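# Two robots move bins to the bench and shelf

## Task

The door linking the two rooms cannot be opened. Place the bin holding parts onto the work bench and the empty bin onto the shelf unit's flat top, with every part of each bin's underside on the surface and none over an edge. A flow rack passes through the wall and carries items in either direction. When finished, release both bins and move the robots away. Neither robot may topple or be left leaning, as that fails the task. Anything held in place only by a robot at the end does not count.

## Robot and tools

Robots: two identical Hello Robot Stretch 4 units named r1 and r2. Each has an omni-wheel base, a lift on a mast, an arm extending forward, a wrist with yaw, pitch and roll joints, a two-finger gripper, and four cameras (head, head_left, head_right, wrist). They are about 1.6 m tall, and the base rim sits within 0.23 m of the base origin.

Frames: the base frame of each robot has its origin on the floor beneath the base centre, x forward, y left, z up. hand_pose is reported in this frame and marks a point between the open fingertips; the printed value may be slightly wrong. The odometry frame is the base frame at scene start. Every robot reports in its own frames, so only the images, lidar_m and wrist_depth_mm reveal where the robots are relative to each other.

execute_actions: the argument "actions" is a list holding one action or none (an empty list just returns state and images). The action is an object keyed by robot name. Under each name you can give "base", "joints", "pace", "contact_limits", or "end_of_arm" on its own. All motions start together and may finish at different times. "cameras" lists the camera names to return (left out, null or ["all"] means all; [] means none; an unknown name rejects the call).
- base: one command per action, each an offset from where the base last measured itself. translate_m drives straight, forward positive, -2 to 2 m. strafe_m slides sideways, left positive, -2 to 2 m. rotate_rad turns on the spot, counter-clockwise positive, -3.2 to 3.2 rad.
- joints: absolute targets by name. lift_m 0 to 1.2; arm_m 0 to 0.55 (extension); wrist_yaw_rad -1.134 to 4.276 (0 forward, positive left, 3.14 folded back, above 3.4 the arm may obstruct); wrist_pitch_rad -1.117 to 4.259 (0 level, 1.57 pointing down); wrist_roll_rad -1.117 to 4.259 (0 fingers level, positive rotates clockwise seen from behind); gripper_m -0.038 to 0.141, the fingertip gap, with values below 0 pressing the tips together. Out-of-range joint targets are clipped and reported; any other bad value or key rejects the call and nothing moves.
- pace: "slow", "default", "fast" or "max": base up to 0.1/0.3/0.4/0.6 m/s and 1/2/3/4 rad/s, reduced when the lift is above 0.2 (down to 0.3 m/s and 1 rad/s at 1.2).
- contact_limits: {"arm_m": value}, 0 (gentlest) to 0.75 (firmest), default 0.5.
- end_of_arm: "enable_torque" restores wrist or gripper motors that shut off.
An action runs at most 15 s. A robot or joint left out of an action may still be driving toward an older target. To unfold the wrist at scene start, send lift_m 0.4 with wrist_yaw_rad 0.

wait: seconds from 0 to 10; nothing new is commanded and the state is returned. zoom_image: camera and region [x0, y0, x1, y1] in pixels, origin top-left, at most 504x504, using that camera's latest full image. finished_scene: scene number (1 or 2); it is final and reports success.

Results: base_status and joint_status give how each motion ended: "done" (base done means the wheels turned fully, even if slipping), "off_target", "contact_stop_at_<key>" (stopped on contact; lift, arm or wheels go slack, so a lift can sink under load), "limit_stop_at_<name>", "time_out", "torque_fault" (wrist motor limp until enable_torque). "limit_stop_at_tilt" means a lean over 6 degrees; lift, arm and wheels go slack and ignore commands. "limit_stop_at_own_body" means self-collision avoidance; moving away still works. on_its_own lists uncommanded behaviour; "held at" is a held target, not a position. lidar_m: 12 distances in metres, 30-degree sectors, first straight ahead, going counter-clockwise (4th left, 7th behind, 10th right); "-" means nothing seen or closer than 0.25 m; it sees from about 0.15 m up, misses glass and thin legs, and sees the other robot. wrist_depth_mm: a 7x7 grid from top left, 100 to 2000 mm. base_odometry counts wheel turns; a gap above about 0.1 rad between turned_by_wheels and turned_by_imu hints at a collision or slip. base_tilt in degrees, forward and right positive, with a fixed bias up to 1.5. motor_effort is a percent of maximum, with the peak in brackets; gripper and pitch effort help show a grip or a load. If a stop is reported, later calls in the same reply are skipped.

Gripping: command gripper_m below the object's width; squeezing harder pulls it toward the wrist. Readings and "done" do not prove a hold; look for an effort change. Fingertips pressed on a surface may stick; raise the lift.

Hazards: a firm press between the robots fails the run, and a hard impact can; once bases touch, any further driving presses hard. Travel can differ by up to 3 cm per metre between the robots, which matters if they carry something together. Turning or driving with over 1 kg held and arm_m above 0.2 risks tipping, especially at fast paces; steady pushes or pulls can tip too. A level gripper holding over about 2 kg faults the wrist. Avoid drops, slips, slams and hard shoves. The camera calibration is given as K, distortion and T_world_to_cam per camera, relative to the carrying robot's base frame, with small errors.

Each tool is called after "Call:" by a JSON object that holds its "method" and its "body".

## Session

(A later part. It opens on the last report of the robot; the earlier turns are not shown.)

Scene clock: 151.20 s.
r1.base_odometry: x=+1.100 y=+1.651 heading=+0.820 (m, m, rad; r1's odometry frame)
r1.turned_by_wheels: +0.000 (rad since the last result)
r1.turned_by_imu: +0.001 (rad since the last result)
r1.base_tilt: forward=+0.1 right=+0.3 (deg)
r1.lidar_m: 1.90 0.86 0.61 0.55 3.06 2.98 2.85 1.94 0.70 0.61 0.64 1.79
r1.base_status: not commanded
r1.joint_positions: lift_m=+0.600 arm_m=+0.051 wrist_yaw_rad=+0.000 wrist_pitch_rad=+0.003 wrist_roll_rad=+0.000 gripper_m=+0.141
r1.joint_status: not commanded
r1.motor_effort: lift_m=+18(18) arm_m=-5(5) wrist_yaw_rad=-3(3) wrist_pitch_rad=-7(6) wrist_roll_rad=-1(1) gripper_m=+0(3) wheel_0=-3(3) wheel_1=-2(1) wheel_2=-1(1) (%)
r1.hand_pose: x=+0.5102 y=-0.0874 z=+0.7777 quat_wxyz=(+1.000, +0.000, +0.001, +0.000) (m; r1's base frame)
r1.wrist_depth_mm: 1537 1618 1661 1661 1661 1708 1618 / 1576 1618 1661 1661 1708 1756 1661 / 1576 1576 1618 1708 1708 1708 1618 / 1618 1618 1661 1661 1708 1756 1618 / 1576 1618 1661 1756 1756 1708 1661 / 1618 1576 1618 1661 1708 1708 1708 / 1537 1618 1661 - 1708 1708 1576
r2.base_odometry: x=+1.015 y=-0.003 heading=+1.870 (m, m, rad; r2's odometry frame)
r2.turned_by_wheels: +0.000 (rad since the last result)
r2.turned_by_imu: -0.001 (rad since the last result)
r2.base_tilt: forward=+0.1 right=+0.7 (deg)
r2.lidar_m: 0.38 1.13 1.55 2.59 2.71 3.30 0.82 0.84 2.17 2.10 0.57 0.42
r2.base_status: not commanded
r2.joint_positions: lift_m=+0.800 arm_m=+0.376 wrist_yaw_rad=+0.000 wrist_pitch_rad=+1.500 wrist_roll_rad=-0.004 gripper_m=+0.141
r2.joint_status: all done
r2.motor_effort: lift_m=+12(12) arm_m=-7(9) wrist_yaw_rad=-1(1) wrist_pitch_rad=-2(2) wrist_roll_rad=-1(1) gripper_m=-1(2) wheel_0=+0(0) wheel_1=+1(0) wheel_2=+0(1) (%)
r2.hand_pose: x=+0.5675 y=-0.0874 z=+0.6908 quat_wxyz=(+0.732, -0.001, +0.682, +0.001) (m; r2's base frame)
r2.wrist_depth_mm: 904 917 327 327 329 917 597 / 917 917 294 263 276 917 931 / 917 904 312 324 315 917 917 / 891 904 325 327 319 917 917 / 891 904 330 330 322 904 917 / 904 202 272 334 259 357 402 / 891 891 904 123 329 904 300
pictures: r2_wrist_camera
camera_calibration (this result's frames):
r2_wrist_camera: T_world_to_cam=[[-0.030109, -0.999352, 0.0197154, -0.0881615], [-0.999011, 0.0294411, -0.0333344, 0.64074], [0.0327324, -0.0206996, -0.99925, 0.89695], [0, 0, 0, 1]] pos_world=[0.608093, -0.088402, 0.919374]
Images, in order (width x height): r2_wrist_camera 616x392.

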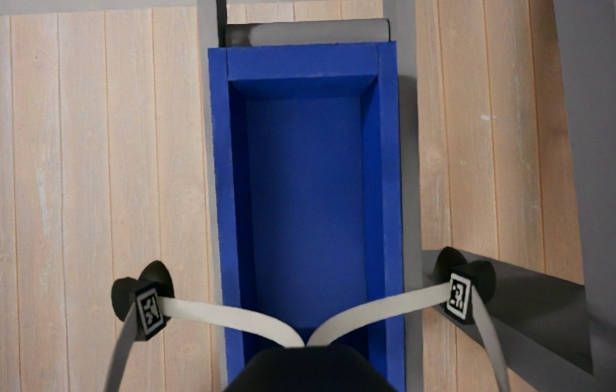

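Call:
{"method": "execute_actions", "body": {"actions": [{"r2":{"base":{"strafe_m":-0.005},"joints":{"lift_m":0.75},"pace":"slow"}}], "cameras": ["r2_wrist_camera"]}}

Call:
{"method": "execute_actions", "body": {"actions": [{"r2":{"joints":{"gripper_m":0.04}}}], "cameras": ["r2_wrist_camera"]}}

Call:
{"method": "execute_actions", "body": {"actions": [{"r2":{"joints":{"lift_m":0.95}}}], "cameras": ["r2_wrist_camera","r2_head_right_camera","r2_head_left_camera"]}}

Scene clock: 152.87 s.
r1.base_odometry: x=+1.100 y=+1.651 heading=+0.820 (m, m, rad; r1's odometry frame)
r1.turned_by_wheels: +0.000 (rad since the last result)
r1.turned_by_imu: +0.000 (rad since the last result)
r1.base_tilt: forward=+0.1 right=+0.3 (deg)
r1.lidar_m: 1.90 0.87 0.61 0.56 3.08 3.02 2.85 1.94 0.67 0.62 0.66 1.83
r1.base_status: not commanded
r1.joint_positions: lift_m=+0.600 arm_m=+0.051 wrist_yaw_rad=+0.000 wrist_pitch_rad=+0.003 wrist_roll_rad=+0.000 gripper_m=+0.141
r1.joint_status: not commanded
r1.motor_effort: lift_m=+18(18) arm_m=-5(5) wrist_yaw_rad=-2(3) wrist_pitch_rad=-7(7) wrist_roll_rad=+0(1) gripper_m=+1(2) wheel_0=-3(3) wheel_1=-2(1) wheel_2=-1(1) (%)
r1.hand_pose: x=+0.5102 y=-0.0874 z=+0.7777 quat_wxyz=(+1.000, +0.000, +0.001, +0.000) (m; r1's base frame)
r1.wrist_depth_mm: 1576 1576 1661 1618 1661 1708 1661 / 1576 1576 1618 1661 1708 1756 1618 / 1576 1618 1618 1708 1708 1708 1661 / 1537 1576 1661 1661 1661 1708 1661 / 1661 1618 1618 1661 1756 1808 1661 / 1661 1661 1661 1661 1756 1756 1618 / 1576 1618 1618 - 1708 1808 1618
r2.base_odometry: x=+1.020 y=-0.001 heading=+1.870 (m, m, rad; r2's odometry frame)
r2.turned_by_wheels: +0.000 (rad since the last result)
r2.turned_by_imu: +0.000 (rad since the last result)
r2.base_tilt: forward=+0.1 right=+0.6 (deg)
r2.lidar_m: 0.39 1.14 1.57 2.62 2.72 3.31 0.83 0.84 2.15 2.09 0.59 0.41
r2.base_status: done
r2.joint_positions: lift_m=+0.750 arm_m=+0.376 wrist_yaw_rad=+0.000 wrist_pitch_rad=+1.500 wrist_roll_rad=-0.004 gripper_m=+0.141
r2.joint_status: all done
r2.motor_effort: lift_m=+12(12) arm_m=-7(7) wrist_yaw_rad=-2(1) wrist_pitch_rad=-2(3) wrist_roll_rad=-1(1) gripper_m=+0(1) wheel_0=+1(5) wheel_1=+0(3) wheel_2=+0(1) (%)
r2.hand_pose: x=+0.5675 y=-0.0874 z=+0.6408 quat_wxyz=(+0.732, -0.001, +0.682, +0.001) (m; r2's base frame)
r2.wrist_depth_mm: 866 854 191 191 193 866 878 / 854 854 218 272 244 878 866 / 854 854 235 274 254 866 866 / 854 842 266 277 263 866 866 / 854 854 259 281 271 866 866 / 854 202 202 282 204 347 404 / 842 854 245 123 245 854 291
pictures: r2_wrist_camera
camera_calibration (this result's frames):
r2_wrist_camera: T_world_to_cam=[[-0.0301092, -0.999352, 0.0197154, -0.0871758], [-0.999011, 0.0294413, -0.0333345, 0.639069], [0.0327325, -0.0206996, -0.99925, 0.846987], [0, 0, 0, 1]] pos_world=[0.608088, -0.088402, 0.869373]
Images, in order (width x height): r2_wrist_camera 616x392.

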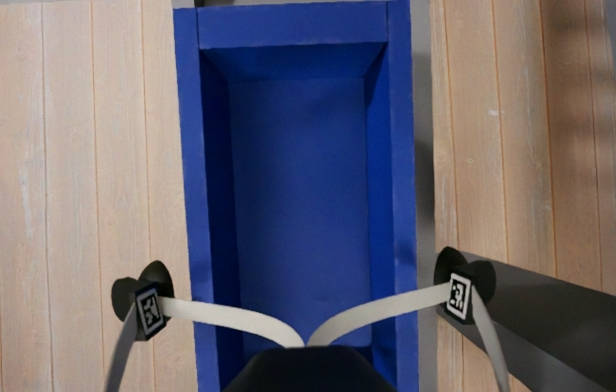

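Scene clock: 154.87 s.
r1.base_odometry: x=+1.100 y=+1.651 heading=+0.820 (m, m, rad; r1's odometry frame)
r1.turned_by_wheels: +0.000 (rad since the last result)
r1.turned_by_imu: +0.000 (rad since the last result)
r1.base_tilt: forward=+0.1 right=+0.3 (deg)
r1.lidar_m: 1.89 0.86 0.59 0.53 3.04 2.98 2.83 1.96 0.70 0.61 0.62 1.83
r1.base_status: not commanded
r1.joint_positions: lift_m=+0.600 arm_m=+0.051 wrist_yaw_rad=+0.000 wrist_pitch_rad=+0.003 wrist_roll_rad=+0.000 gripper_m=+0.141
r1.joint_status: not commanded
r1.motor_effort: lift_m=+18(18) arm_m=-5(5) wrist_yaw_rad=-2(3) wrist_pitch_rad=-5(7) wrist_roll_rad=+0(1) gripper_m=-3(2) wheel_0=-3(3) wheel_1=-2(1) wheel_2=-1(1) (%)
r1.hand_pose: x=+0.5102 y=-0.0874 z=+0.7777 quat_wxyz=(+1.000, +0.000, +0.001, +0.000) (m; r1's base frame)
r1.wrist_depth_mm: 1576 1661 1618 1708 1618 1708 1661 / 1576 1576 1618 1661 1661 1756 1661 / 1576 1661 1661 1661 1708 1756 1708 / 1576 1661 1618 1708 1708 1808 1661 / 1661 1618 1618 1661 1756 1708 1661 / 1576 1661 1661 1708 1756 1756 1661 / 1661 1661 1661 - 1661 1708 1537
r2.base_odometry: x=+1.020 y=-0.001 heading=+1.870 (m, m, rad; r2's odometry frame)
r2.turned_by_wheels: +0.000 (rad since the last result)
r2.turned_by_imu: -0.001 (rad since the last result)
r2.base_tilt: forward=+0.0 right=+0.7 (deg)
r2.lidar_m: 0.39 1.13 1.56 2.61 2.72 3.32 0.83 0.84 2.16 2.10 0.59 0.41
r2.base_status: not commanded
r2.joint_positions: lift_m=+0.750 arm_m=+0.376 wrist_yaw_rad=+0.000 wrist_pitch_rad=+1.500 wrist_roll_rad=-0.004 gripper_m=+0.041
r2.joint_status: all done
r2.motor_effort: lift_m=+13(13) arm_m=-7(8) wrist_yaw_rad=-1(2) wrist_pitch_rad=-3(2) wrist_roll_rad=-1(1) gripper_m=-33(31) wheel_0=+1(1) wheel_1=+0(0) wheel_2=+0(0) (%)
r2.hand_pose: x=+0.5676 y=-0.0874 z=+0.6408 quat_wxyz=(+0.732, -0.001, +0.682, +0.001) (m; r2's base frame)
r2.wrist_depth_mm: 854 854 168 173 170 866 866 / 866 854 223 248 209 866 878 / 854 854 235 252 216 866 878 / 842 866 228 254 222 866 866 / 842 854 220 256 228 854 866 / 854 178 214 259 204 174 404 / 842 842 180 183 182 854 291
pictures: r2_wrist_camera
camera_calibration (this result's frames):
r2_wrist_camera: T_world_to_cam=[[-0.0301136, -0.999352, 0.0197085, -0.0871661], [-0.999003, 0.0294412, -0.033562, 0.639273], [0.03296, -0.0206995, -0.999242, 0.846812], [0, 0, 0, 1]] pos_world=[0.6081, -0.088402, 0.869343]
Images, in order (width x height): r2_wrist_camera 616x392.

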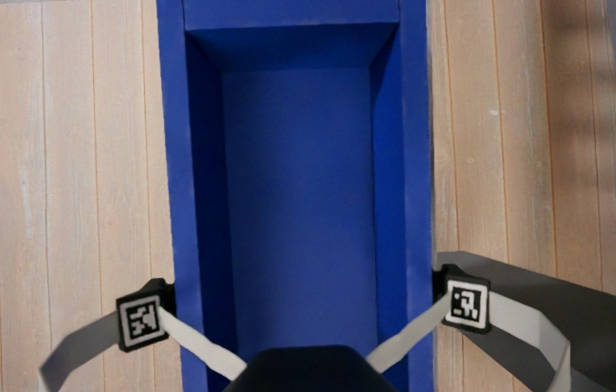

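Scene clock: 156.77 s.
r1.base_odometry: x=+1.100 y=+1.651 heading=+0.820 (m, m, rad; r1's odometry frame)
r1.turned_by_wheels: +0.000 (rad since the last result)
r1.turned_by_imu: +0.000 (rad since the last result)
r1.base_tilt: forward=+0.1 right=+0.3 (deg)
r1.lidar_m: 1.91 0.85 0.60 0.53 3.07 2.97 2.83 1.94 0.70 0.62 0.64 1.81
r1.base_status: not commanded
r1.joint_positions: lift_m=+0.600 arm_m=+0.051 wrist_yaw_rad=+0.000 wrist_pitch_rad=+0.003 wrist_roll_rad=+0.000 gripper_m=+0.141
r1.joint_status: not commanded
r1.motor_effort: lift_m=+18(18) arm_m=-5(5) wrist_yaw_rad=-3(3) wrist_pitch_rad=-6(7) wrist_roll_rad=+0(0) gripper_m=-3(1) wheel_0=-3(3) wheel_1=-2(2) wheel_2=-1(1) (%)
r1.hand_pose: x=+0.5102 y=-0.0874 z=+0.7777 quat_wxyz=(+1.000, +0.000, +0.001, +0.000) (m; r1's base frame)
r1.wrist_depth_mm: 1576 1576 1537 1661 1708 1708 1661 / 1576 1618 1661 1708 1708 1708 1708 / 1618 1661 1661 1661 1661 1708 1661 / 1576 1618 1661 1708 1756 1756 1618 / 1618 1661 1661 1708 1708 1708 1618 / 1661 1661 1708 1708 1756 1808 1618 / 1618 1661 1661 - 1661 1708 1618
r2.base_odometry: x=+1.020 y=-0.001 heading=+1.870 (m, m, rad; r2's odometry frame)
r2.turned_by_wheels: +0.000 (rad since the last result)
r2.turned_by_imu: +0.000 (rad since the last result)
r2.base_tilt: forward=+0.1 right=+0.7 (deg)
r2.lidar_m: 0.39 1.12 1.56 2.61 2.74 3.34 0.81 0.86 2.17 2.09 0.57 0.41
r2.base_status: not commanded
r2.joint_positions: lift_m=+0.950 arm_m=+0.376 wrist_yaw_rad=+0.000 wrist_pitch_rad=+1.500 wrist_roll_rad=-0.004 gripper_m=+0.041
r2.joint_status: all done
r2.motor_effort: lift_m=+23(24) arm_m=-7(7) wrist_yaw_rad=-1(1) wrist_pitch_rad=-2(2) wrist_roll_rad=-1(1) gripper_m=-32(33) wheel_0=+1(1) wheel_1=+0(0) wheel_2=+0(1) (%)
r2.hand_pose: x=+0.5676 y=-0.0874 z=+0.8400 quat_wxyz=(+0.732, -0.001, +0.682, +0.001) (m; r2's base frame)
r2.wrist_depth_mm: 991 991 168 173 170 421 1060 / 1060 1060 223 248 209 402 1060 / 1060 1060 234 251 216 404 394 / 1042 1060 227 254 222 387 382 / 1042 1042 221 256 228 392 1060 / 1042 179 214 259 204 174 375 / 1042 1025 180 183 182 1060 368
pictures: r2_head_left_camera, r2_head_right_camera, r2_wrist_camera
camera_calibration (this result's frames):
r2_wrist_camera: T_world_to_cam=[[-0.0301112, -0.999352, 0.0197119, -0.0910976], [-0.999007, 0.029441, -0.0334496, 0.645825], [0.0328476, -0.0206995, -0.999246, 1.04593], [0, 0, 0, 1]] pos_world=[0.608084, -0.088402, 1.06854]
Images, in order (width x height): r2_head_left_camera 420x672, r2_head_right_camera 420x672, r2_wrist_camera 616x392.

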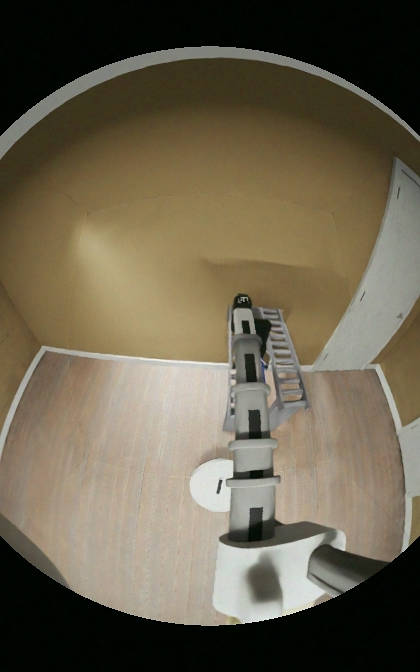

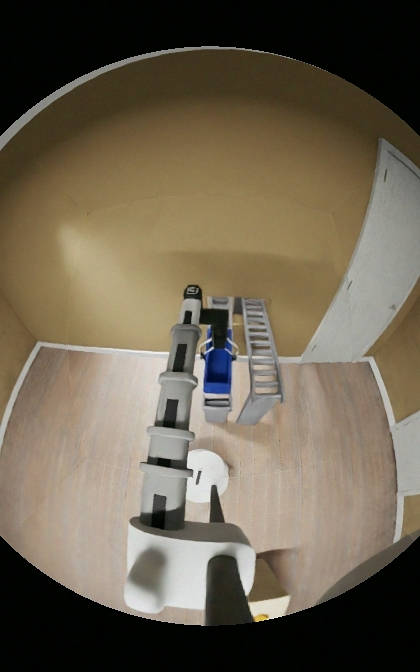

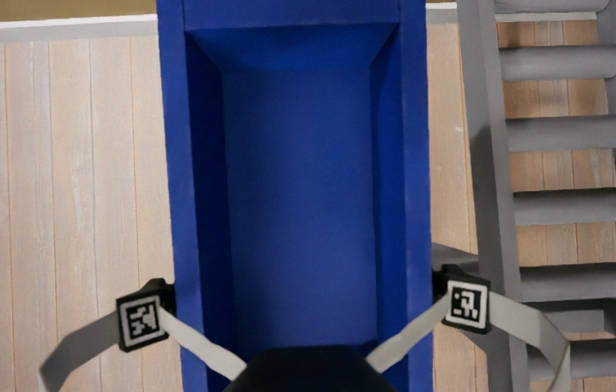

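Call:
{"method": "execute_actions", "body": {"actions": [{"r2":{"joints":{"lift_m":1.0,"arm_m":0.2,"wrist_pitch_rad":1.57}}}], "cameras": []}}

Call:
{"method": "execute_actions", "body": {"actions": [{"r2":{"base":{"rotate_rad":-2.6}},"r1":{"base":{"rotate_rad":1.3}}}], "cameras": ["r2_head_left_camera","r2_head_camera","r1_head_left_camera"]}}

Scene clock: 158.70 s.
r1.base_odometry: x=+1.100 y=+1.651 heading=+0.820 (m, m, rad; r1's odometry frame)
r1.turned_by_wheels: +0.000 (rad since the last result)
r1.turned_by_imu: +0.000 (rad since the last result)
r1.base_tilt: forward=+0.1 right=+0.4 (deg)
r1.lidar_m: 1.90 0.87 0.62 0.56 3.04 3.01 2.84 1.96 0.68 0.62 0.64 1.79
r1.base_status: not commanded
r1.joint_positions: lift_m=+0.600 arm_m=+0.051 wrist_yaw_rad=+0.000 wrist_pitch_rad=+0.003 wrist_roll_rad=+0.000 gripper_m=+0.141
r1.joint_status: not commanded
r1.motor_effort: lift_m=+18(18) arm_m=-4(4) wrist_yaw_rad=-2(3) wrist_pitch_rad=-7(7) wrist_roll_rad=+1(1) gripper_m=-3(6) wheel_0=-3(3) wheel_1=-1(1) wheel_2=-1(1) (%)
r1.hand_pose: x=+0.5102 y=-0.0874 z=+0.7777 quat_wxyz=(+1.000, +0.000, +0.001, +0.000) (m; r1's base frame)
r1.wrist_depth_mm: 1576 1661 1618 1618 1661 1708 1618 / 1576 1661 1576 1661 1708 1808 1618 / 1576 1618 1618 1661 1708 1708 1618 / 1618 1618 1661 1618 1708 1756 1661 / 1618 1618 1618 1756 1661 1756 1661 / 1618 1661 1661 1708 1708 1756 1661 / 1618 1576 1618 - 1708 1756 1618
r2.base_odometry: x=+1.020 y=-0.001 heading=+1.870 (m, m, rad; r2's odometry frame)
r2.turned_by_wheels: +0.000 (rad since the last result)
r2.turned_by_imu: +0.000 (rad since the last result)
r2.base_tilt: forward=+0.1 right=+0.7 (deg)
r2.lidar_m: 0.25 1.12 1.55 2.61 2.72 3.31 0.84 0.83 2.14 2.09 0.56 0.25
r2.base_status: not commanded
r2.joint_positions: lift_m=+1.000 arm_m=+0.201 wrist_yaw_rad=+0.000 wrist_pitch_rad=+1.570 wrist_roll_rad=-0.004 gripper_m=+0.041
r2.joint_status: all done
r2.motor_effort: lift_m=+23(25) arm_m=-7(9) wrist_yaw_rad=+3(2) wrist_pitch_rad=-2(4) wrist_roll_rad=-1(1) gripper_m=-30(31) wheel_0=+1(1) wheel_1=+0(0) wheel_2=+0(0) (%)
r2.hand_pose: x=+0.3724 y=-0.0874 z=+0.8893 quat_wxyz=(+0.707, -0.001, +0.707, +0.001) (m; r2's base frame)
r2.wrist_depth_mm: 1060 1078 168 173 170 421 424 / 1098 1078 224 248 209 421 421 / 1098 1098 235 251 215 433 421 / 1098 1078 228 254 222 1118 1118 / 1098 1098 221 256 228 1138 1118 / 1118 178 214 258 204 174 1118 / 1118 1118 180 183 182 1138 1138
pictures: none
No camera images: the call's "cameras" was empty. Leave "cameras" out to get every camera's image.

Scene clock: 161.60 s.
r1.base_odometry: x=+1.100 y=+1.651 heading=+2.120 (m, m, rad; r1's odometry frame)
r1.turned_by_wheels: +1.299 (rad since the last result)
r1.turned_by_imu: +1.269 (rad since the last result)
r1.base_tilt: forward=+0.1 right=+0.4 (deg)
r1.lidar_m: 0.55 0.58 3.33 2.83 2.82 1.61 0.64 0.60 1.50 1.91 1.91 0.69
r1.base_status: done
r1.joint_positions: lift_m=+0.600 arm_m=+0.051 wrist_yaw_rad=+0.000 wrist_pitch_rad=+0.002 wrist_roll_rad=+0.000 gripper_m=+0.141
r1.joint_status: not commanded
r1.motor_effort: lift_m=+19(18) arm_m=-4(4) wrist_yaw_rad=-2(3) wrist_pitch_rad=-7(7) wrist_roll_rad=+1(2) gripper_m=+0(2) wheel_0=-4(11) wheel_1=-1(12) wheel_2=-3(10) (%)
r1.hand_pose: x=+0.5102 y=-0.0874 z=+0.7776 quat_wxyz=(+1.000, +0.000, +0.001, +0.000) (m; r1's base frame)
r1.wrist_depth_mm: - - - - - - 1756 / - - - - - - 1808 / - - - - - - 1756 / - 554 1618 - - - 1756 / 345 349 351 399 424 469 1618 / 315 329 362 392 442 512 1756 / 1537 1537 1808 - 1808 535 1618
r2.base_odometry: x=+1.020 y=-0.001 heading=-0.730 (m, m, rad; r2's odometry frame)
r2.turned_by_wheels: -2.600 (rad since the last result)
r2.turned_by_imu: -2.655 (rad since the last result)
r2.base_tilt: forward=+0.1 right=+0.7 (deg)
r2.lidar_m: 0.25 2.14 2.08 0.58 0.41 0.38 1.14 1.61 2.63 2.75 3.31 0.25
r2.base_status: done
r2.joint_positions: lift_m=+1.000 arm_m=+0.201 wrist_yaw_rad=+0.000 wrist_pitch_rad=+1.570 wrist_roll_rad=-0.004 gripper_m=+0.041
r2.joint_status: not commanded
r2.motor_effort: lift_m=+23(23) arm_m=-7(7) wrist_yaw_rad=+0(2) wrist_pitch_rad=-1(0) wrist_roll_rad=-1(1) gripper_m=-32(31) wheel_0=+1(5) wheel_1=-1(6) wheel_2=+0(10) (%)
r2.hand_pose: x=+0.3725 y=-0.0874 z=+0.8893 quat_wxyz=(+0.707, -0.001, +0.707, +0.001) (m; r2's base frame)
r2.wrist_depth_mm: 1060 1060 168 173 170 1098 1078 / 1078 1060 223 248 209 1098 1098 / 1078 1098 235 251 215 1118 1098 / 1098 1098 227 254 222 1118 1118 / 1098 1098 221 256 228 1118 1138 / 1098 178 214 260 204 174 1138 / 1118 1118 179 183 182 1138 1138
pictures: r1_head_left_camera, r2_head_camera, r2_head_left_camera
Images, in order (width x height): r1_head_left_camera 420x672, r2_head_camera 420x560, r2_head_left_camera 420x672.

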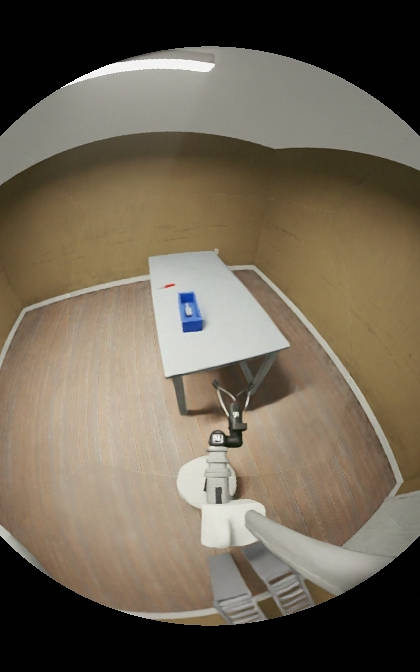

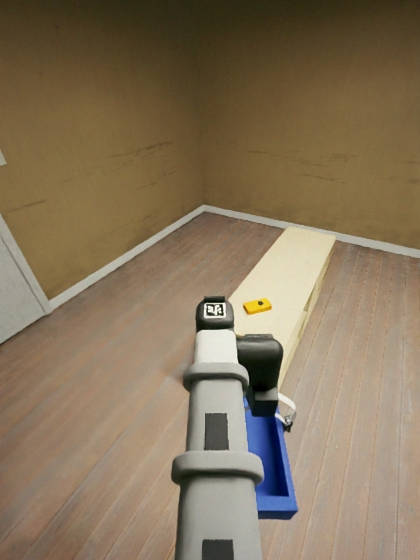

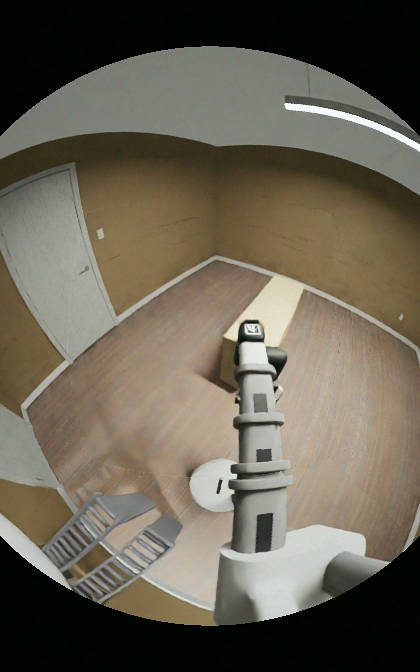

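Call:
{"method": "execute_actions", "body": {"actions": [{"r2":{"base":{"rotate_rad":-0.51}},"r1":{"joints":{"wrist_yaw_rad":1.2,"arm_m":0}}}], "cameras": []}}

Call:
{"method": "execute_actions", "body": {"actions": [{"r2":{"base":{"strafe_m":0.44},"pace":"slow"}}], "cameras": ["r2_head_left_camera","r2_head_right_camera","r2_wrist_camera"]}}

Scene clock: 164.07 s.
r1.base_odometry: x=+1.100 y=+1.651 heading=+2.120 (m, m, rad; r1's odometry frame)
r1.turned_by_wheels: +0.000 (rad since the last result)
r1.turned_by_imu: +0.001 (rad since the last result)
r1.base_tilt: forward=+0.1 right=+0.3 (deg)
r1.lidar_m: 0.54 0.54 3.31 2.82 2.82 1.63 0.65 0.62 1.48 1.90 1.90 0.71
r1.base_status: not commanded
r1.joint_positions: lift_m=+0.600 arm_m=+0.001 wrist_yaw_rad=+1.200 wrist_pitch_rad=+0.002 wrist_roll_rad=+0.000 gripper_m=+0.141
r1.joint_status: all done
r1.motor_effort: lift_m=+18(18) arm_m=-5(5) wrist_yaw_rad=-1(6) wrist_pitch_rad=-6(6) wrist_roll_rad=+2(0) gripper_m=+1(2) wheel_0=-4(4) wheel_1=-1(1) wheel_2=-3(3) (%)
r1.hand_pose: x=+0.3578 y=+0.2372 z=+0.7777 quat_wxyz=(+0.825, -0.001, +0.001, +0.565) (m; r1's base frame)
r1.wrist_depth_mm: - - - - - - - / - - - - - - - / - - - - - - - / - - - - - - - / - - - - - - 364 / - - - - - 307 278 / 1756 1756 1863 - 1863 1756 294
r2.base_odometry: x=+1.020 y=-0.001 heading=-1.240 (m, m, rad; r2's odometry frame)
r2.turned_by_wheels: -0.510 (rad since the last result)
r2.turned_by_imu: -0.522 (rad since the last result)
r2.base_tilt: forward=+0.1 right=+0.6 (deg)
r2.lidar_m: 0.25 0.86 2.15 2.08 0.61 0.40 0.38 1.15 1.64 2.63 2.76 0.26
r2.base_status: done
r2.joint_positions: lift_m=+1.000 arm_m=+0.201 wrist_yaw_rad=+0.000 wrist_pitch_rad=+1.570 wrist_roll_rad=-0.004 gripper_m=+0.041
r2.joint_status: not commanded
r2.motor_effort: lift_m=+23(22) arm_m=-7(7) wrist_yaw_rad=-1(0) wrist_pitch_rad=-1(1) wrist_roll_rad=-1(2) gripper_m=-32(35) wheel_0=+0(5) wheel_1=-1(4) wheel_2=-1(5) (%)
r2.hand_pose: x=+0.3724 y=-0.0874 z=+0.8893 quat_wxyz=(+0.707, -0.001, +0.707, +0.001) (m; r2's base frame)
r2.wrist_depth_mm: 1060 946 168 173 170 1078 1078 / 1078 1078 223 249 209 1078 1098 / 1098 1098 235 250 216 1098 1118 / 1098 1098 228 253 222 1118 1118 / 1098 1098 221 257 227 1118 1118 / 1118 179 214 258 204 174 1138 / 1098 1118 179 183 182 1118 1138
pictures: none
No camera images: the call's "cameras" was empty. Leave "cameras" out to get every camera's image.

Scene clock: 169.60 s.
r1.base_odometry: x=+1.100 y=+1.651 heading=+2.120 (m, m, rad; r1's odometry frame)
r1.turned_by_wheels: +0.000 (rad since the last result)
r1.turned_by_imu: +0.001 (rad since the last result)
r1.base_tilt: forward=+0.1 right=+0.3 (deg)
r1.lidar_m: 0.57 0.55 3.34 2.82 2.81 1.63 0.65 0.62 1.50 1.90 1.92 0.69
r1.base_status: not commanded
r1.joint_positions: lift_m=+0.600 arm_m=+0.001 wrist_yaw_rad=+1.200 wrist_pitch_rad=+0.002 wrist_roll_rad=+0.000 gripper_m=+0.141
r1.joint_status: not commanded
r1.motor_effort: lift_m=+18(18) arm_m=-5(5) wrist_yaw_rad=-2(1) wrist_pitch_rad=-7(6) wrist_roll_rad=+0(1) gripper_m=-5(1) wheel_0=-4(4) wheel_1=-1(1) wheel_2=-3(3) (%)
r1.hand_pose: x=+0.3578 y=+0.2372 z=+0.7777 quat_wxyz=(+0.825, -0.001, +0.001, +0.565) (m; r1's base frame)
r1.wrist_depth_mm: - - - - - - - / - - - - - - - / - - - - - - - / - - - - - - - / - - - - - - 364 / - - - - - 309 279 / 1708 1756 1863 - 1808 1708 296
r2.base_odometry: x=+1.436 y=+0.142 heading=-1.240 (m, m, rad; r2's odometry frame)
r2.turned_by_wheels: +0.000 (rad since the last result)
r2.turned_by_imu: -0.001 (rad since the last result)
r2.base_tilt: forward=+0.1 right=+0.7 (deg)
r2.lidar_m: 0.25 2.32 1.70 1.64 1.46 1.11 0.37 0.45 0.57 3.08 3.23 0.25
r2.base_status: done
r2.joint_positions: lift_m=+1.000 arm_m=+0.201 wrist_yaw_rad=+0.000 wrist_pitch_rad=+1.570 wrist_roll_rad=-0.004 gripper_m=+0.041
r2.joint_status: not commanded
r2.motor_effort: lift_m=+23(22) arm_m=-7(7) wrist_yaw_rad=+0(1) wrist_pitch_rad=-2(0) wrist_roll_rad=-1(1) gripper_m=-33(32) wheel_0=-2(4) wheel_1=+0(5) wheel_2=-1(1) (%)
r2.hand_pose: x=+0.3724 y=-0.0874 z=+0.8893 quat_wxyz=(+0.707, -0.001, +0.707, +0.001) (m; r2's base frame)
r2.wrist_depth_mm: 1078 1078 168 173 170 1078 1098 / 1078 1078 223 249 209 1078 1098 / 1098 1078 235 251 215 1098 1098 / 1078 1098 228 254 222 1098 1118 / 1098 1118 221 256 228 1118 1138 / 1118 178 214 259 204 174 1138 / 1098 1118 179 183 182 1118 1138
pictures: r2_head_left_camera, r2_head_right_camera, r2_wrist_camera
camera_calibration (this result's frames):
r2_wrist_camera: T_world_to_cam=[[-0.028743, -0.99935, 0.0217649, -0.100282], [-0.998913, 0.0295163, 0.0360845, 0.390689], [-0.0367035, -0.020704, -0.999112, 1.1274], [0, 0, 0, 1]] pos_world=[0.428762, -0.0884067, 1.11449]
Images, in order (width x height): r2_head_left_camera 420x672, r2_head_right_camera 420x672, r2_wrist_camera 616x392.

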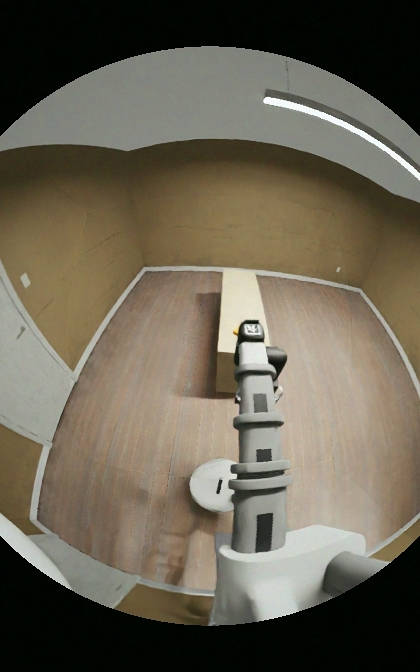

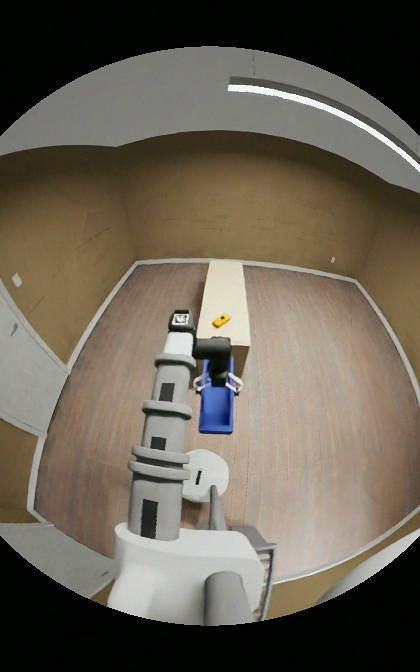

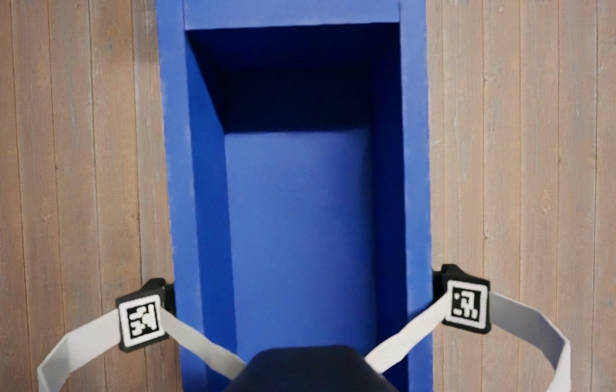

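Call:
{"method": "execute_actions", "body": {"actions": [{"r2":{"base":{"translate_m":0.25}}}], "cameras": []}}

Call:
{"method": "execute_actions", "body": {"actions": [{"r2":{"base":{"strafe_m":-0.7},"joints":{"wrist_roll_rad":1.57}}}], "cameras": ["r2_head_left_camera"]}}

Call:
{"method": "execute_actions", "body": {"actions": [{"r2":{"base":{"translate_m":1.2}}}], "cameras": []}}

Call:
{"method": "execute_actions", "body": {"actions": [{"r2":{"base":{"rotate_rad":1.54},"pace":"slow"}}], "cameras": ["r2_head_left_camera","r2_head_right_camera","r2_head_camera"]}}

Scene clock: 172.93 s.
r1.base_odometry: x=+1.100 y=+1.651 heading=+2.120 (m, m, rad; r1's odometry frame)
r1.turned_by_wheels: +0.000 (rad since the last result)
r1.turned_by_imu: +0.001 (rad since the last result)
r1.base_tilt: forward=+0.1 right=+0.3 (deg)
r1.lidar_m: 0.58 0.56 3.31 2.83 2.83 1.58 0.67 0.61 1.50 1.91 1.88 0.68
r1.base_status: not commanded
r1.joint_positions: lift_m=+0.600 arm_m=+0.001 wrist_yaw_rad=+1.200 wrist_pitch_rad=+0.002 wrist_roll_rad=+0.000 gripper_m=+0.141
r1.joint_status: not commanded
r1.motor_effort: lift_m=+18(19) arm_m=-5(5) wrist_yaw_rad=-1(2) wrist_pitch_rad=-6(6) wrist_roll_rad=+1(2) gripper_m=-1(0) wheel_0=-4(4) wheel_1=-1(1) wheel_2=-3(3) (%)
r1.hand_pose: x=+0.3578 y=+0.2372 z=+0.7777 quat_wxyz=(+0.825, -0.001, +0.001, +0.565) (m; r1's base frame)
r1.wrist_depth_mm: - - - - - - - / - - - - - - - / - - - - - - - / - - - - - - - / - - - - - - 362 / - - - - - 306 279 / 1708 1708 1808 - 1808 1756 294
r2.base_odometry: x=+1.517 y=-0.094 heading=-1.240 (m, m, rad; r2's odometry frame)
r2.turned_by_wheels: +0.000 (rad since the last result)
r2.turned_by_imu: -0.002 (rad since the last result)
r2.base_tilt: forward=+0.1 right=+0.7 (deg)
r2.lidar_m: 0.25 2.28 1.70 1.64 1.74 1.36 0.64 0.70 1.96 3.08 3.22 0.25
r2.base_status: done
r2.joint_positions: lift_m=+1.000 arm_m=+0.201 wrist_yaw_rad=+0.000 wrist_pitch_rad=+1.570 wrist_roll_rad=-0.004 gripper_m=+0.041
r2.joint_status: not commanded
r2.motor_effort: lift_m=+22(23) arm_m=-7(7) wrist_yaw_rad=+0(2) wrist_pitch_rad=-2(1) wrist_roll_rad=-2(1) gripper_m=-33(32) wheel_0=+1(4) wheel_1=+0(7) wheel_2=-1(11) (%)
r2.hand_pose: x=+0.3724 y=-0.0874 z=+0.8893 quat_wxyz=(+0.707, -0.001, +0.707, +0.001) (m; r2's base frame)
r2.wrist_depth_mm: 1078 1078 168 173 170 1098 1078 / 1078 1078 222 248 208 1098 1098 / 1098 1098 235 251 215 1098 1118 / 1098 1098 227 254 221 1118 1118 / 1078 1098 220 256 228 1118 1138 / 1118 178 214 259 204 174 1118 / 1118 1118 179 183 182 1118 1138
pictures: none
No camera images: the call's "cameras" was empty. Leave "cameras" out to get every camera's image.

Scene clock: 176.60 s.
r1.base_odometry: x=+1.100 y=+1.651 heading=+2.120 (m, m, rad; r1's odometry frame)
r1.turned_by_wheels: +0.000 (rad since the last result)
r1.turned_by_imu: +0.001 (rad since the last result)
r1.base_tilt: forward=+0.1 right=+0.3 (deg)
r1.lidar_m: 0.56 0.56 3.33 2.82 2.81 1.64 0.67 0.61 1.48 1.90 1.89 0.67
r1.base_status: not commanded
r1.joint_positions: lift_m=+0.600 arm_m=+0.001 wrist_yaw_rad=+1.200 wrist_pitch_rad=+0.002 wrist_roll_rad=+0.000 gripper_m=+0.141
r1.joint_status: not commanded
r1.motor_effort: lift_m=+19(18) arm_m=-4(5) wrist_yaw_rad=-1(2) wrist_pitch_rad=-8(8) wrist_roll_rad=+1(1) gripper_m=-2(5) wheel_0=-4(4) wheel_1=-1(1) wheel_2=-3(3) (%)
r1.hand_pose: x=+0.3578 y=+0.2372 z=+0.7777 quat_wxyz=(+0.825, -0.001, +0.001, +0.565) (m; r1's base frame)
r1.wrist_depth_mm: - - - - - - - / - - - - - - - / - - - - - - - / - - - - - - - / - - - - - - 364 / - - - - - 306 281 / 1661 1708 1808 - 1808 1756 296
r2.base_odometry: x=+0.855 y=-0.322 heading=-1.240 (m, m, rad; r2's odometry frame)
r2.turned_by_wheels: +0.000 (rad since the last result)
r2.turned_by_imu: +0.001 (rad since the last result)
r2.base_tilt: forward=+0.1 right=+0.6 (deg)
r2.lidar_m: 0.29 0.70 0.82 2.33 0.93 0.70 1.16 1.43 2.03 2.37 2.47 0.35
r2.base_status: done
r2.joint_positions: lift_m=+1.000 arm_m=+0.201 wrist_yaw_rad=+0.000 wrist_pitch_rad=+1.570 wrist_roll_rad=+1.570 gripper_m=+0.041
r2.joint_status: all done
r2.motor_effort: lift_m=+22(22) arm_m=-7(7) wrist_yaw_rad=-1(2) wrist_pitch_rad=-1(2) wrist_roll_rad=+0(5) gripper_m=-32(33) wheel_0=-1(9) wheel_1=+1(8) wheel_2=+0(1) (%)
r2.hand_pose: x=+0.3724 y=-0.0874 z=+0.8894 quat_wxyz=(+0.501, +0.500, +0.500, -0.499) (m; r2's base frame)
r2.wrist_depth_mm: 1060 1078 168 173 170 1118 1118 / 1060 1078 223 249 209 1118 1138 / 1078 1078 235 251 215 1118 1138 / 1078 1098 228 254 223 917 699 / 1078 1078 220 256 228 904 1138 / 1078 178 214 259 204 174 1160 / 1098 1098 180 183 181 1138 1160
pictures: r2_head_left_camera
Images, in order (width x height): r2_head_left_camera 420x672.

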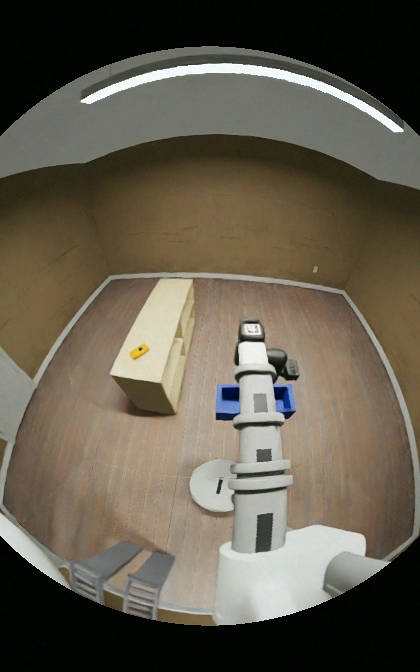

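Scene clock: 182.17 s.
r1.base_odometry: x=+1.100 y=+1.651 heading=+2.120 (m, m, rad; r1's odometry frame)
r1.turned_by_wheels: +0.000 (rad since the last result)
r1.turned_by_imu: +0.001 (rad since the last result)
r1.base_tilt: forward=+0.1 right=+0.3 (deg)
r1.lidar_m: 0.55 0.56 3.32 2.84 2.82 1.64 0.65 0.61 1.48 1.91 1.90 0.68
r1.base_status: not commanded
r1.joint_positions: lift_m=+0.600 arm_m=+0.001 wrist_yaw_rad=+1.200 wrist_pitch_rad=+0.002 wrist_roll_rad=+0.000 gripper_m=+0.141
r1.joint_status: not commanded
r1.motor_effort: lift_m=+18(19) arm_m=-5(5) wrist_yaw_rad=-2(2) wrist_pitch_rad=-6(6) wrist_roll_rad=+1(1) gripper_m=+2(1) wheel_0=-4(4) wheel_1=-1(1) wheel_2=-3(3) (%)
r1.hand_pose: x=+0.3578 y=+0.2372 z=+0.7777 quat_wxyz=(+0.825, -0.001, +0.001, +0.565) (m; r1's base frame)
r1.wrist_depth_mm: - - - - - - - / - - - - - - - / - - - - - - - / - - - - - - - / - - - - - - 362 / - - - - - 307 279 / 1756 1708 1808 - 1808 1708 296
r2.base_odometry: x=+1.245 y=-1.457 heading=-1.240 (m, m, rad; r2's odometry frame)
r2.turned_by_wheels: +0.000 (rad since the last result)
r2.turned_by_imu: -0.005 (rad since the last result)
r2.base_tilt: forward=+0.1 right=+0.7 (deg)
r2.lidar_m: 0.29 0.52 0.39 0.36 0.39 0.57 1.87 2.71 2.48 2.42 2.42 0.34
r2.base_status: done
r2.joint_positions: lift_m=+1.000 arm_m=+0.201 wrist_yaw_rad=+0.000 wrist_pitch_rad=+1.570 wrist_roll_rad=+1.570 gripper_m=+0.041
r2.joint_status: not commanded
r2.motor_effort: lift_m=+22(22) arm_m=-7(7) wrist_yaw_rad=+2(2) wrist_pitch_rad=-2(2) wrist_roll_rad=+0(0) gripper_m=-32(32) wheel_0=+0(5) wheel_1=-1(6) wheel_2=+0(8) (%)
r2.hand_pose: x=+0.3724 y=-0.0874 z=+0.8894 quat_wxyz=(+0.501, +0.500, +0.500, -0.499) (m; r2's base frame)
r2.wrist_depth_mm: 1060 1078 168 173 170 1118 1118 / 1078 1078 223 248 209 1118 1118 / 1078 1098 235 251 216 1118 1118 / 1060 1078 228 254 222 904 691 / 1078 1098 220 257 228 917 1138 / 1098 178 214 259 204 174 1160 / 1078 1118 180 183 181 1078 1060
pictures: none
No camera images: the call's "cameras" was empty. Leave "cameras" out to get every camera's image.

Scene clock: 185.00 s.
r1.base_odometry: x=+1.100 y=+1.651 heading=+2.120 (m, m, rad; r1's odometry frame)
r1.turned_by_wheels: +0.000 (rad since the last result)
r1.turned_by_imu: +0.001 (rad since the last result)
r1.base_tilt: forward=+0.1 right=+0.4 (deg)
r1.lidar_m: 0.56 0.56 3.35 2.84 2.82 1.64 0.62 0.62 1.47 1.89 1.90 0.66
r1.base_status: not commanded
r1.joint_positions: lift_m=+0.600 arm_m=+0.001 wrist_yaw_rad=+1.200 wrist_pitch_rad=+0.002 wrist_roll_rad=+0.000 gripper_m=+0.141
r1.joint_status: not commanded
r1.motor_effort: lift_m=+19(18) arm_m=-5(5) wrist_yaw_rad=-1(2) wrist_pitch_rad=-6(8) wrist_roll_rad=+1(1) gripper_m=-1(4) wheel_0=-4(4) wheel_1=-1(1) wheel_2=-3(3) (%)
r1.hand_pose: x=+0.3578 y=+0.2372 z=+0.7777 quat_wxyz=(+0.825, -0.001, +0.001, +0.565) (m; r1's base frame)
r1.wrist_depth_mm: - - - - - - - / - - - - - - - / - - - - - - - / - - - - - - - / - - - - - - 362 / - - - - - 310 279 / 1661 1756 1808 - 1921 1708 294
r2.base_odometry: x=+1.245 y=-1.457 heading=+0.300 (m, m, rad; r2's odometry frame)
r2.turned_by_wheels: +1.540 (rad since the last result)
r2.turned_by_imu: +1.572 (rad since the last result)
r2.base_tilt: forward=+0.1 right=+0.7 (deg)
r2.lidar_m: 0.29 0.39 0.54 1.85 2.63 2.49 2.40 2.51 1.83 1.74 0.55 0.35
r2.base_status: done
r2.joint_positions: lift_m=+1.000 arm_m=+0.201 wrist_yaw_rad=+0.000 wrist_pitch_rad=+1.570 wrist_roll_rad=+1.570 gripper_m=+0.041
r2.joint_status: not commanded
r2.motor_effort: lift_m=+22(22) arm_m=-7(7) wrist_yaw_rad=+0(1) wrist_pitch_rad=-1(1) wrist_roll_rad=+0(0) gripper_m=-31(31) wheel_0=-1(5) wheel_1=+0(3) wheel_2=+1(6) (%)
r2.hand_pose: x=+0.3724 y=-0.0874 z=+0.8894 quat_wxyz=(+0.501, +0.500, +0.500, -0.499) (m; r2's base frame)
r2.wrist_depth_mm: 484 484 168 173 170 1098 1138 / 484 488 223 248 208 1118 1118 / 488 488 234 251 215 1118 1138 / 488 492 228 254 222 917 699 / 488 496 220 256 228 904 1138 / 492 179 214 259 203 174 1138 / 492 500 180 183 182 1138 1160
pictures: r2_head_camera, r2_head_left_camera, r2_head_right_camera
Images, in order (width x height): r2_head_camera 420x560, r2_head_left_camera 420x672, r2_head_right_camera 420x672.

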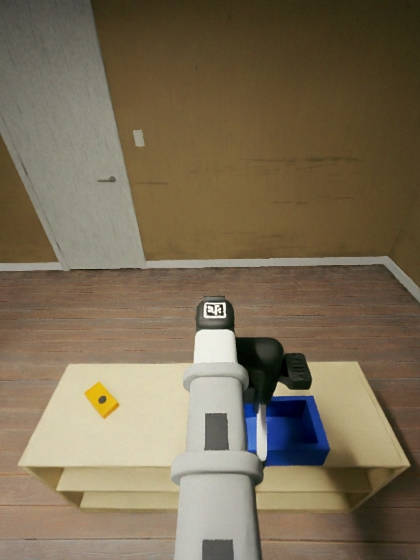

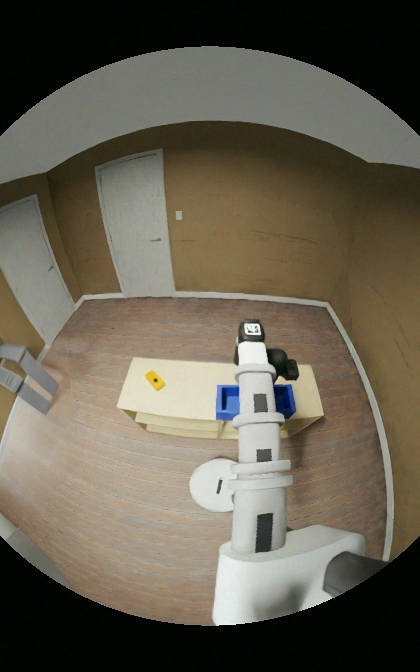

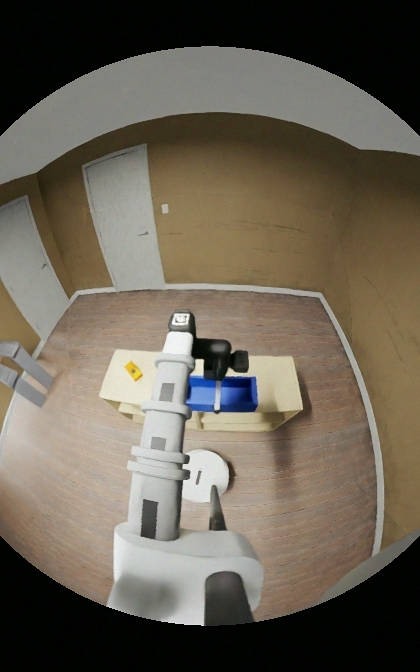

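Call:
{"method": "execute_actions", "body": {"actions": [{"r2":{"joints":{"arm_m":0.43}}}], "cameras": []}}

Call:
{"method": "execute_actions", "body": {"actions": [{"r2":{"joints":{"lift_m":0.8}}}], "cameras": ["r2_wrist_camera","r2_head_right_camera"]}}

Scene clock: 187.37 s.
r1.base_odometry: x=+1.100 y=+1.651 heading=+2.120 (m, m, rad; r1's odometry frame)
r1.turned_by_wheels: +0.000 (rad since the last result)
r1.turned_by_imu: +0.001 (rad since the last result)
r1.base_tilt: forward=+0.1 right=+0.4 (deg)
r1.lidar_m: 0.57 0.56 3.34 2.84 2.77 1.62 0.64 0.60 1.47 1.91 1.90 0.66
r1.base_status: not commanded
r1.joint_positions: lift_m=+0.600 arm_m=+0.001 wrist_yaw_rad=+1.200 wrist_pitch_rad=+0.002 wrist_roll_rad=+0.000 gripper_m=+0.141
r1.joint_status: not commanded
r1.motor_effort: lift_m=+18(19) arm_m=-5(5) wrist_yaw_rad=-1(1) wrist_pitch_rad=-8(6) wrist_roll_rad=+1(1) gripper_m=-3(3) wheel_0=-4(4) wheel_1=-1(1) wheel_2=-3(3) (%)
r1.hand_pose: x=+0.3578 y=+0.2372 z=+0.7777 quat_wxyz=(+0.825, -0.001, +0.001, +0.565) (m; r1's base frame)
r1.wrist_depth_mm: - - - - - - - / - - - - - - - / - - - - - - - / - - - - - - - / - - - - - - 364 / - - - - - 306 278 / 1708 1661 1808 - 1808 1708 296
r2.base_odometry: x=+1.245 y=-1.457 heading=+0.300 (m, m, rad; r2's odometry frame)
r2.turned_by_wheels: +0.000 (rad since the last result)
r2.turned_by_imu: -0.001 (rad since the last result)
r2.base_tilt: forward=+0.1 right=+0.6 (deg)
r2.lidar_m: 0.37 0.37 0.54 1.85 2.64 2.50 2.41 2.50 1.83 1.73 0.55 0.38
r2.base_status: not commanded
r2.joint_positions: lift_m=+1.000 arm_m=+0.429 wrist_yaw_rad=+0.000 wrist_pitch_rad=+1.570 wrist_roll_rad=+1.570 gripper_m=+0.041
r2.joint_status: all done
r2.motor_effort: lift_m=+22(22) arm_m=+7(11) wrist_yaw_rad=+2(0) wrist_pitch_rad=-1(2) wrist_roll_rad=+0(0) gripper_m=-33(33) wheel_0=+0(1) wheel_1=-1(0) wheel_2=+0(0) (%)
r2.hand_pose: x=+0.6000 y=-0.0874 z=+0.8894 quat_wxyz=(+0.501, +0.500, +0.500, -0.499) (m; r2's base frame)
r2.wrist_depth_mm: 1078 1078 168 173 170 1098 1118 / 1060 1078 222 248 208 1118 1138 / 1078 1078 235 251 216 1118 1118 / 1078 1078 228 253 222 904 917 / 1098 1078 220 256 227 917 917 / 1078 178 214 259 204 175 917 / 1078 1098 179 183 182 1138 1138
pictures: none
No camera images: the call's "cameras" was empty. Leave "cameras" out to get every camera's image.

Scene clock: 189.27 s.
r1.base_odometry: x=+1.100 y=+1.651 heading=+2.120 (m, m, rad; r1's odometry frame)
r1.turned_by_wheels: +0.000 (rad since the last result)
r1.turned_by_imu: +0.000 (rad since the last result)
r1.base_tilt: forward=+0.1 right=+0.4 (deg)
r1.lidar_m: 0.55 0.56 3.32 2.82 2.80 1.60 0.66 0.61 1.47 1.90 1.89 0.69
r1.base_status: not commanded
r1.joint_positions: lift_m=+0.600 arm_m=+0.001 wrist_yaw_rad=+1.200 wrist_pitch_rad=+0.002 wrist_roll_rad=+0.000 gripper_m=+0.141
r1.joint_status: not commanded
r1.motor_effort: lift_m=+19(19) arm_m=-5(5) wrist_yaw_rad=-1(1) wrist_pitch_rad=-6(7) wrist_roll_rad=+0(1) gripper_m=-1(1) wheel_0=-4(4) wheel_1=-1(1) wheel_2=-3(3) (%)
r1.hand_pose: x=+0.3578 y=+0.2372 z=+0.7777 quat_wxyz=(+0.825, -0.001, +0.001, +0.565) (m; r1's base frame)
r1.wrist_depth_mm: - - - - - - - / - - - - - - - / - - - - - - - / - - - - - - - / - - - - - - 362 / - - - - - 307 279 / 1661 1756 1863 - 1863 1708 296
r2.base_odometry: x=+1.245 y=-1.457 heading=+0.300 (m, m, rad; r2's odometry frame)
r2.turned_by_wheels: +0.000 (rad since the last result)
r2.turned_by_imu: +0.000 (rad since the last result)
r2.base_tilt: forward=+0.1 right=+0.7 (deg)
r2.lidar_m: 0.36 0.40 0.54 1.87 2.65 2.51 2.39 2.49 1.81 1.74 0.53 0.39
r2.base_status: not commanded
r2.joint_positions: lift_m=+0.800 arm_m=+0.429 wrist_yaw_rad=+0.000 wrist_pitch_rad=+1.570 wrist_roll_rad=+1.570 gripper_m=+0.041
r2.joint_status: all done
r2.motor_effort: lift_m=+14(20) arm_m=+7(7) wrist_yaw_rad=+1(0) wrist_pitch_rad=-1(1) wrist_roll_rad=+0(0) gripper_m=-32(32) wheel_0=-1(1) wheel_1=+0(0) wheel_2=+0(0) (%)
r2.hand_pose: x=+0.5999 y=-0.0874 z=+0.6900 quat_wxyz=(+0.501, +0.500, +0.500, -0.499) (m; r2's base frame)
r2.wrist_depth_mm: 878 293 168 173 170 304 917 / 878 293 223 248 209 304 615 / 878 294 235 251 215 306 512 / 878 296 228 253 222 306 508 / 891 297 221 256 228 307 512 / 904 178 214 259 204 174 512 / 891 298 179 183 181 309 723
pictures: r2_head_right_camera, r2_wrist_camera
camera_calibration (this result's frames):
r2_wrist_camera: T_world_to_cam=[[-0.999302, 0.0311084, 0.0206771, 0.583711], [0.0318602, 0.998804, 0.0370833, 0.0907763], [-0.0194988, 0.0377162, -0.999098, 0.93142], [0, 0, 0, 1]] pos_world=[0.598573, -0.143956, 0.915144]
Images, in order (width x height): r2_head_right_camera 420x672, r2_wrist_camera 616x392.

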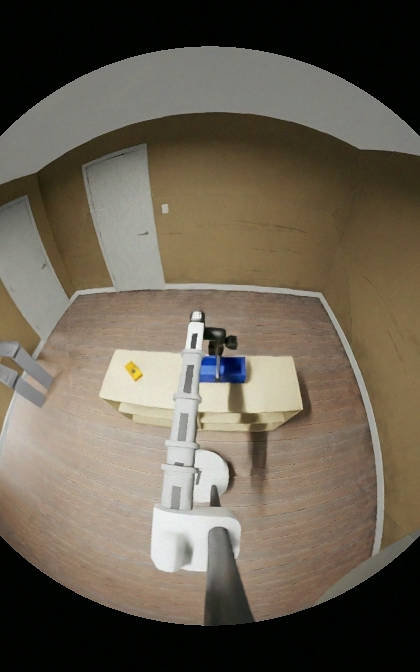

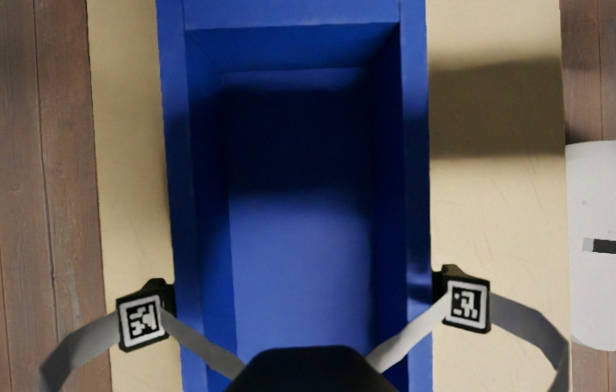

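Call:
{"method": "execute_actions", "body": {"actions": [{"r2":{"joints":{"arm_m":0.39,"lift_m":0.775},"pace":"slow"}}], "cameras": []}}

Call:
{"method": "execute_actions", "body": {"actions": [{"r2":{"joints":{"lift_m":0.755},"pace":"slow","contact_limits":{}}}], "cameras": ["r2_wrist_camera"]}}

Scene clock: 191.10 s.
r1.base_odometry: x=+1.100 y=+1.651 heading=+2.120 (m, m, rad; r1's odometry frame)
r1.turned_by_wheels: +0.000 (rad since the last result)
r1.turned_by_imu: +0.000 (rad since the last result)
r1.base_tilt: forward=+0.1 right=+0.3 (deg)
r1.lidar_m: 0.56 0.58 3.31 2.84 2.82 1.64 0.60 0.61 1.50 1.91 1.90 0.70
r1.base_status: not commanded
r1.joint_positions: lift_m=+0.600 arm_m=+0.001 wrist_yaw_rad=+1.200 wrist_pitch_rad=+0.002 wrist_roll_rad=+0.000 gripper_m=+0.141
r1.joint_status: not commanded
r1.motor_effort: lift_m=+19(19) arm_m=-4(5) wrist_yaw_rad=-1(2) wrist_pitch_rad=-6(6) wrist_roll_rad=+1(1) gripper_m=+0(2) wheel_0=-4(4) wheel_1=-1(1) wheel_2=-3(3) (%)
r1.hand_pose: x=+0.3578 y=+0.2372 z=+0.7777 quat_wxyz=(+0.825, -0.001, +0.001, +0.565) (m; r1's base frame)
r1.wrist_depth_mm: - - - - - - - / - - - - - - - / - - - - - - - / - - - - - - - / - - - - - - 364 / - - - - - 307 279 / 1708 1756 1808 - 1863 1708 294
r2.base_odometry: x=+1.245 y=-1.457 heading=+0.300 (m, m, rad; r2's odometry frame)
r2.turned_by_wheels: +0.000 (rad since the last result)
r2.turned_by_imu: +0.000 (rad since the last result)
r2.base_tilt: forward=+0.1 right=+0.6 (deg)
r2.lidar_m: 0.36 0.38 0.54 1.85 2.64 2.49 2.40 2.52 1.81 1.74 0.54 0.40
r2.base_status: not commanded
r2.joint_positions: lift_m=+0.775 arm_m=+0.391 wrist_yaw_rad=+0.000 wrist_pitch_rad=+1.570 wrist_roll_rad=+1.570 gripper_m=+0.041
r2.joint_status: all done
r2.motor_effort: lift_m=+13(13) arm_m=-7(8) wrist_yaw_rad=+0(0) wrist_pitch_rad=-1(0) wrist_roll_rad=+0(0) gripper_m=-30(33) wheel_0=-1(1) wheel_1=+0(1) wheel_2=+0(0) (%)
r2.hand_pose: x=+0.5625 y=-0.0874 z=+0.6651 quat_wxyz=(+0.501, +0.500, +0.500, -0.499) (m; r2's base frame)
r2.wrist_depth_mm: 267 267 168 173 170 278 904 / 267 268 222 249 208 278 904 / 270 271 235 252 216 279 809 / 270 272 227 254 222 281 683 / 271 272 221 256 227 282 683 / 272 178 214 259 204 174 691 / 273 274 179 183 181 285 699
pictures: none
No camera images: the call's "cameras" was empty. Leave "cameras" out to get every camera's image.

action 0: r2: "contact_limits" must be an object like {"arm_m": 0.15}; or leave it out


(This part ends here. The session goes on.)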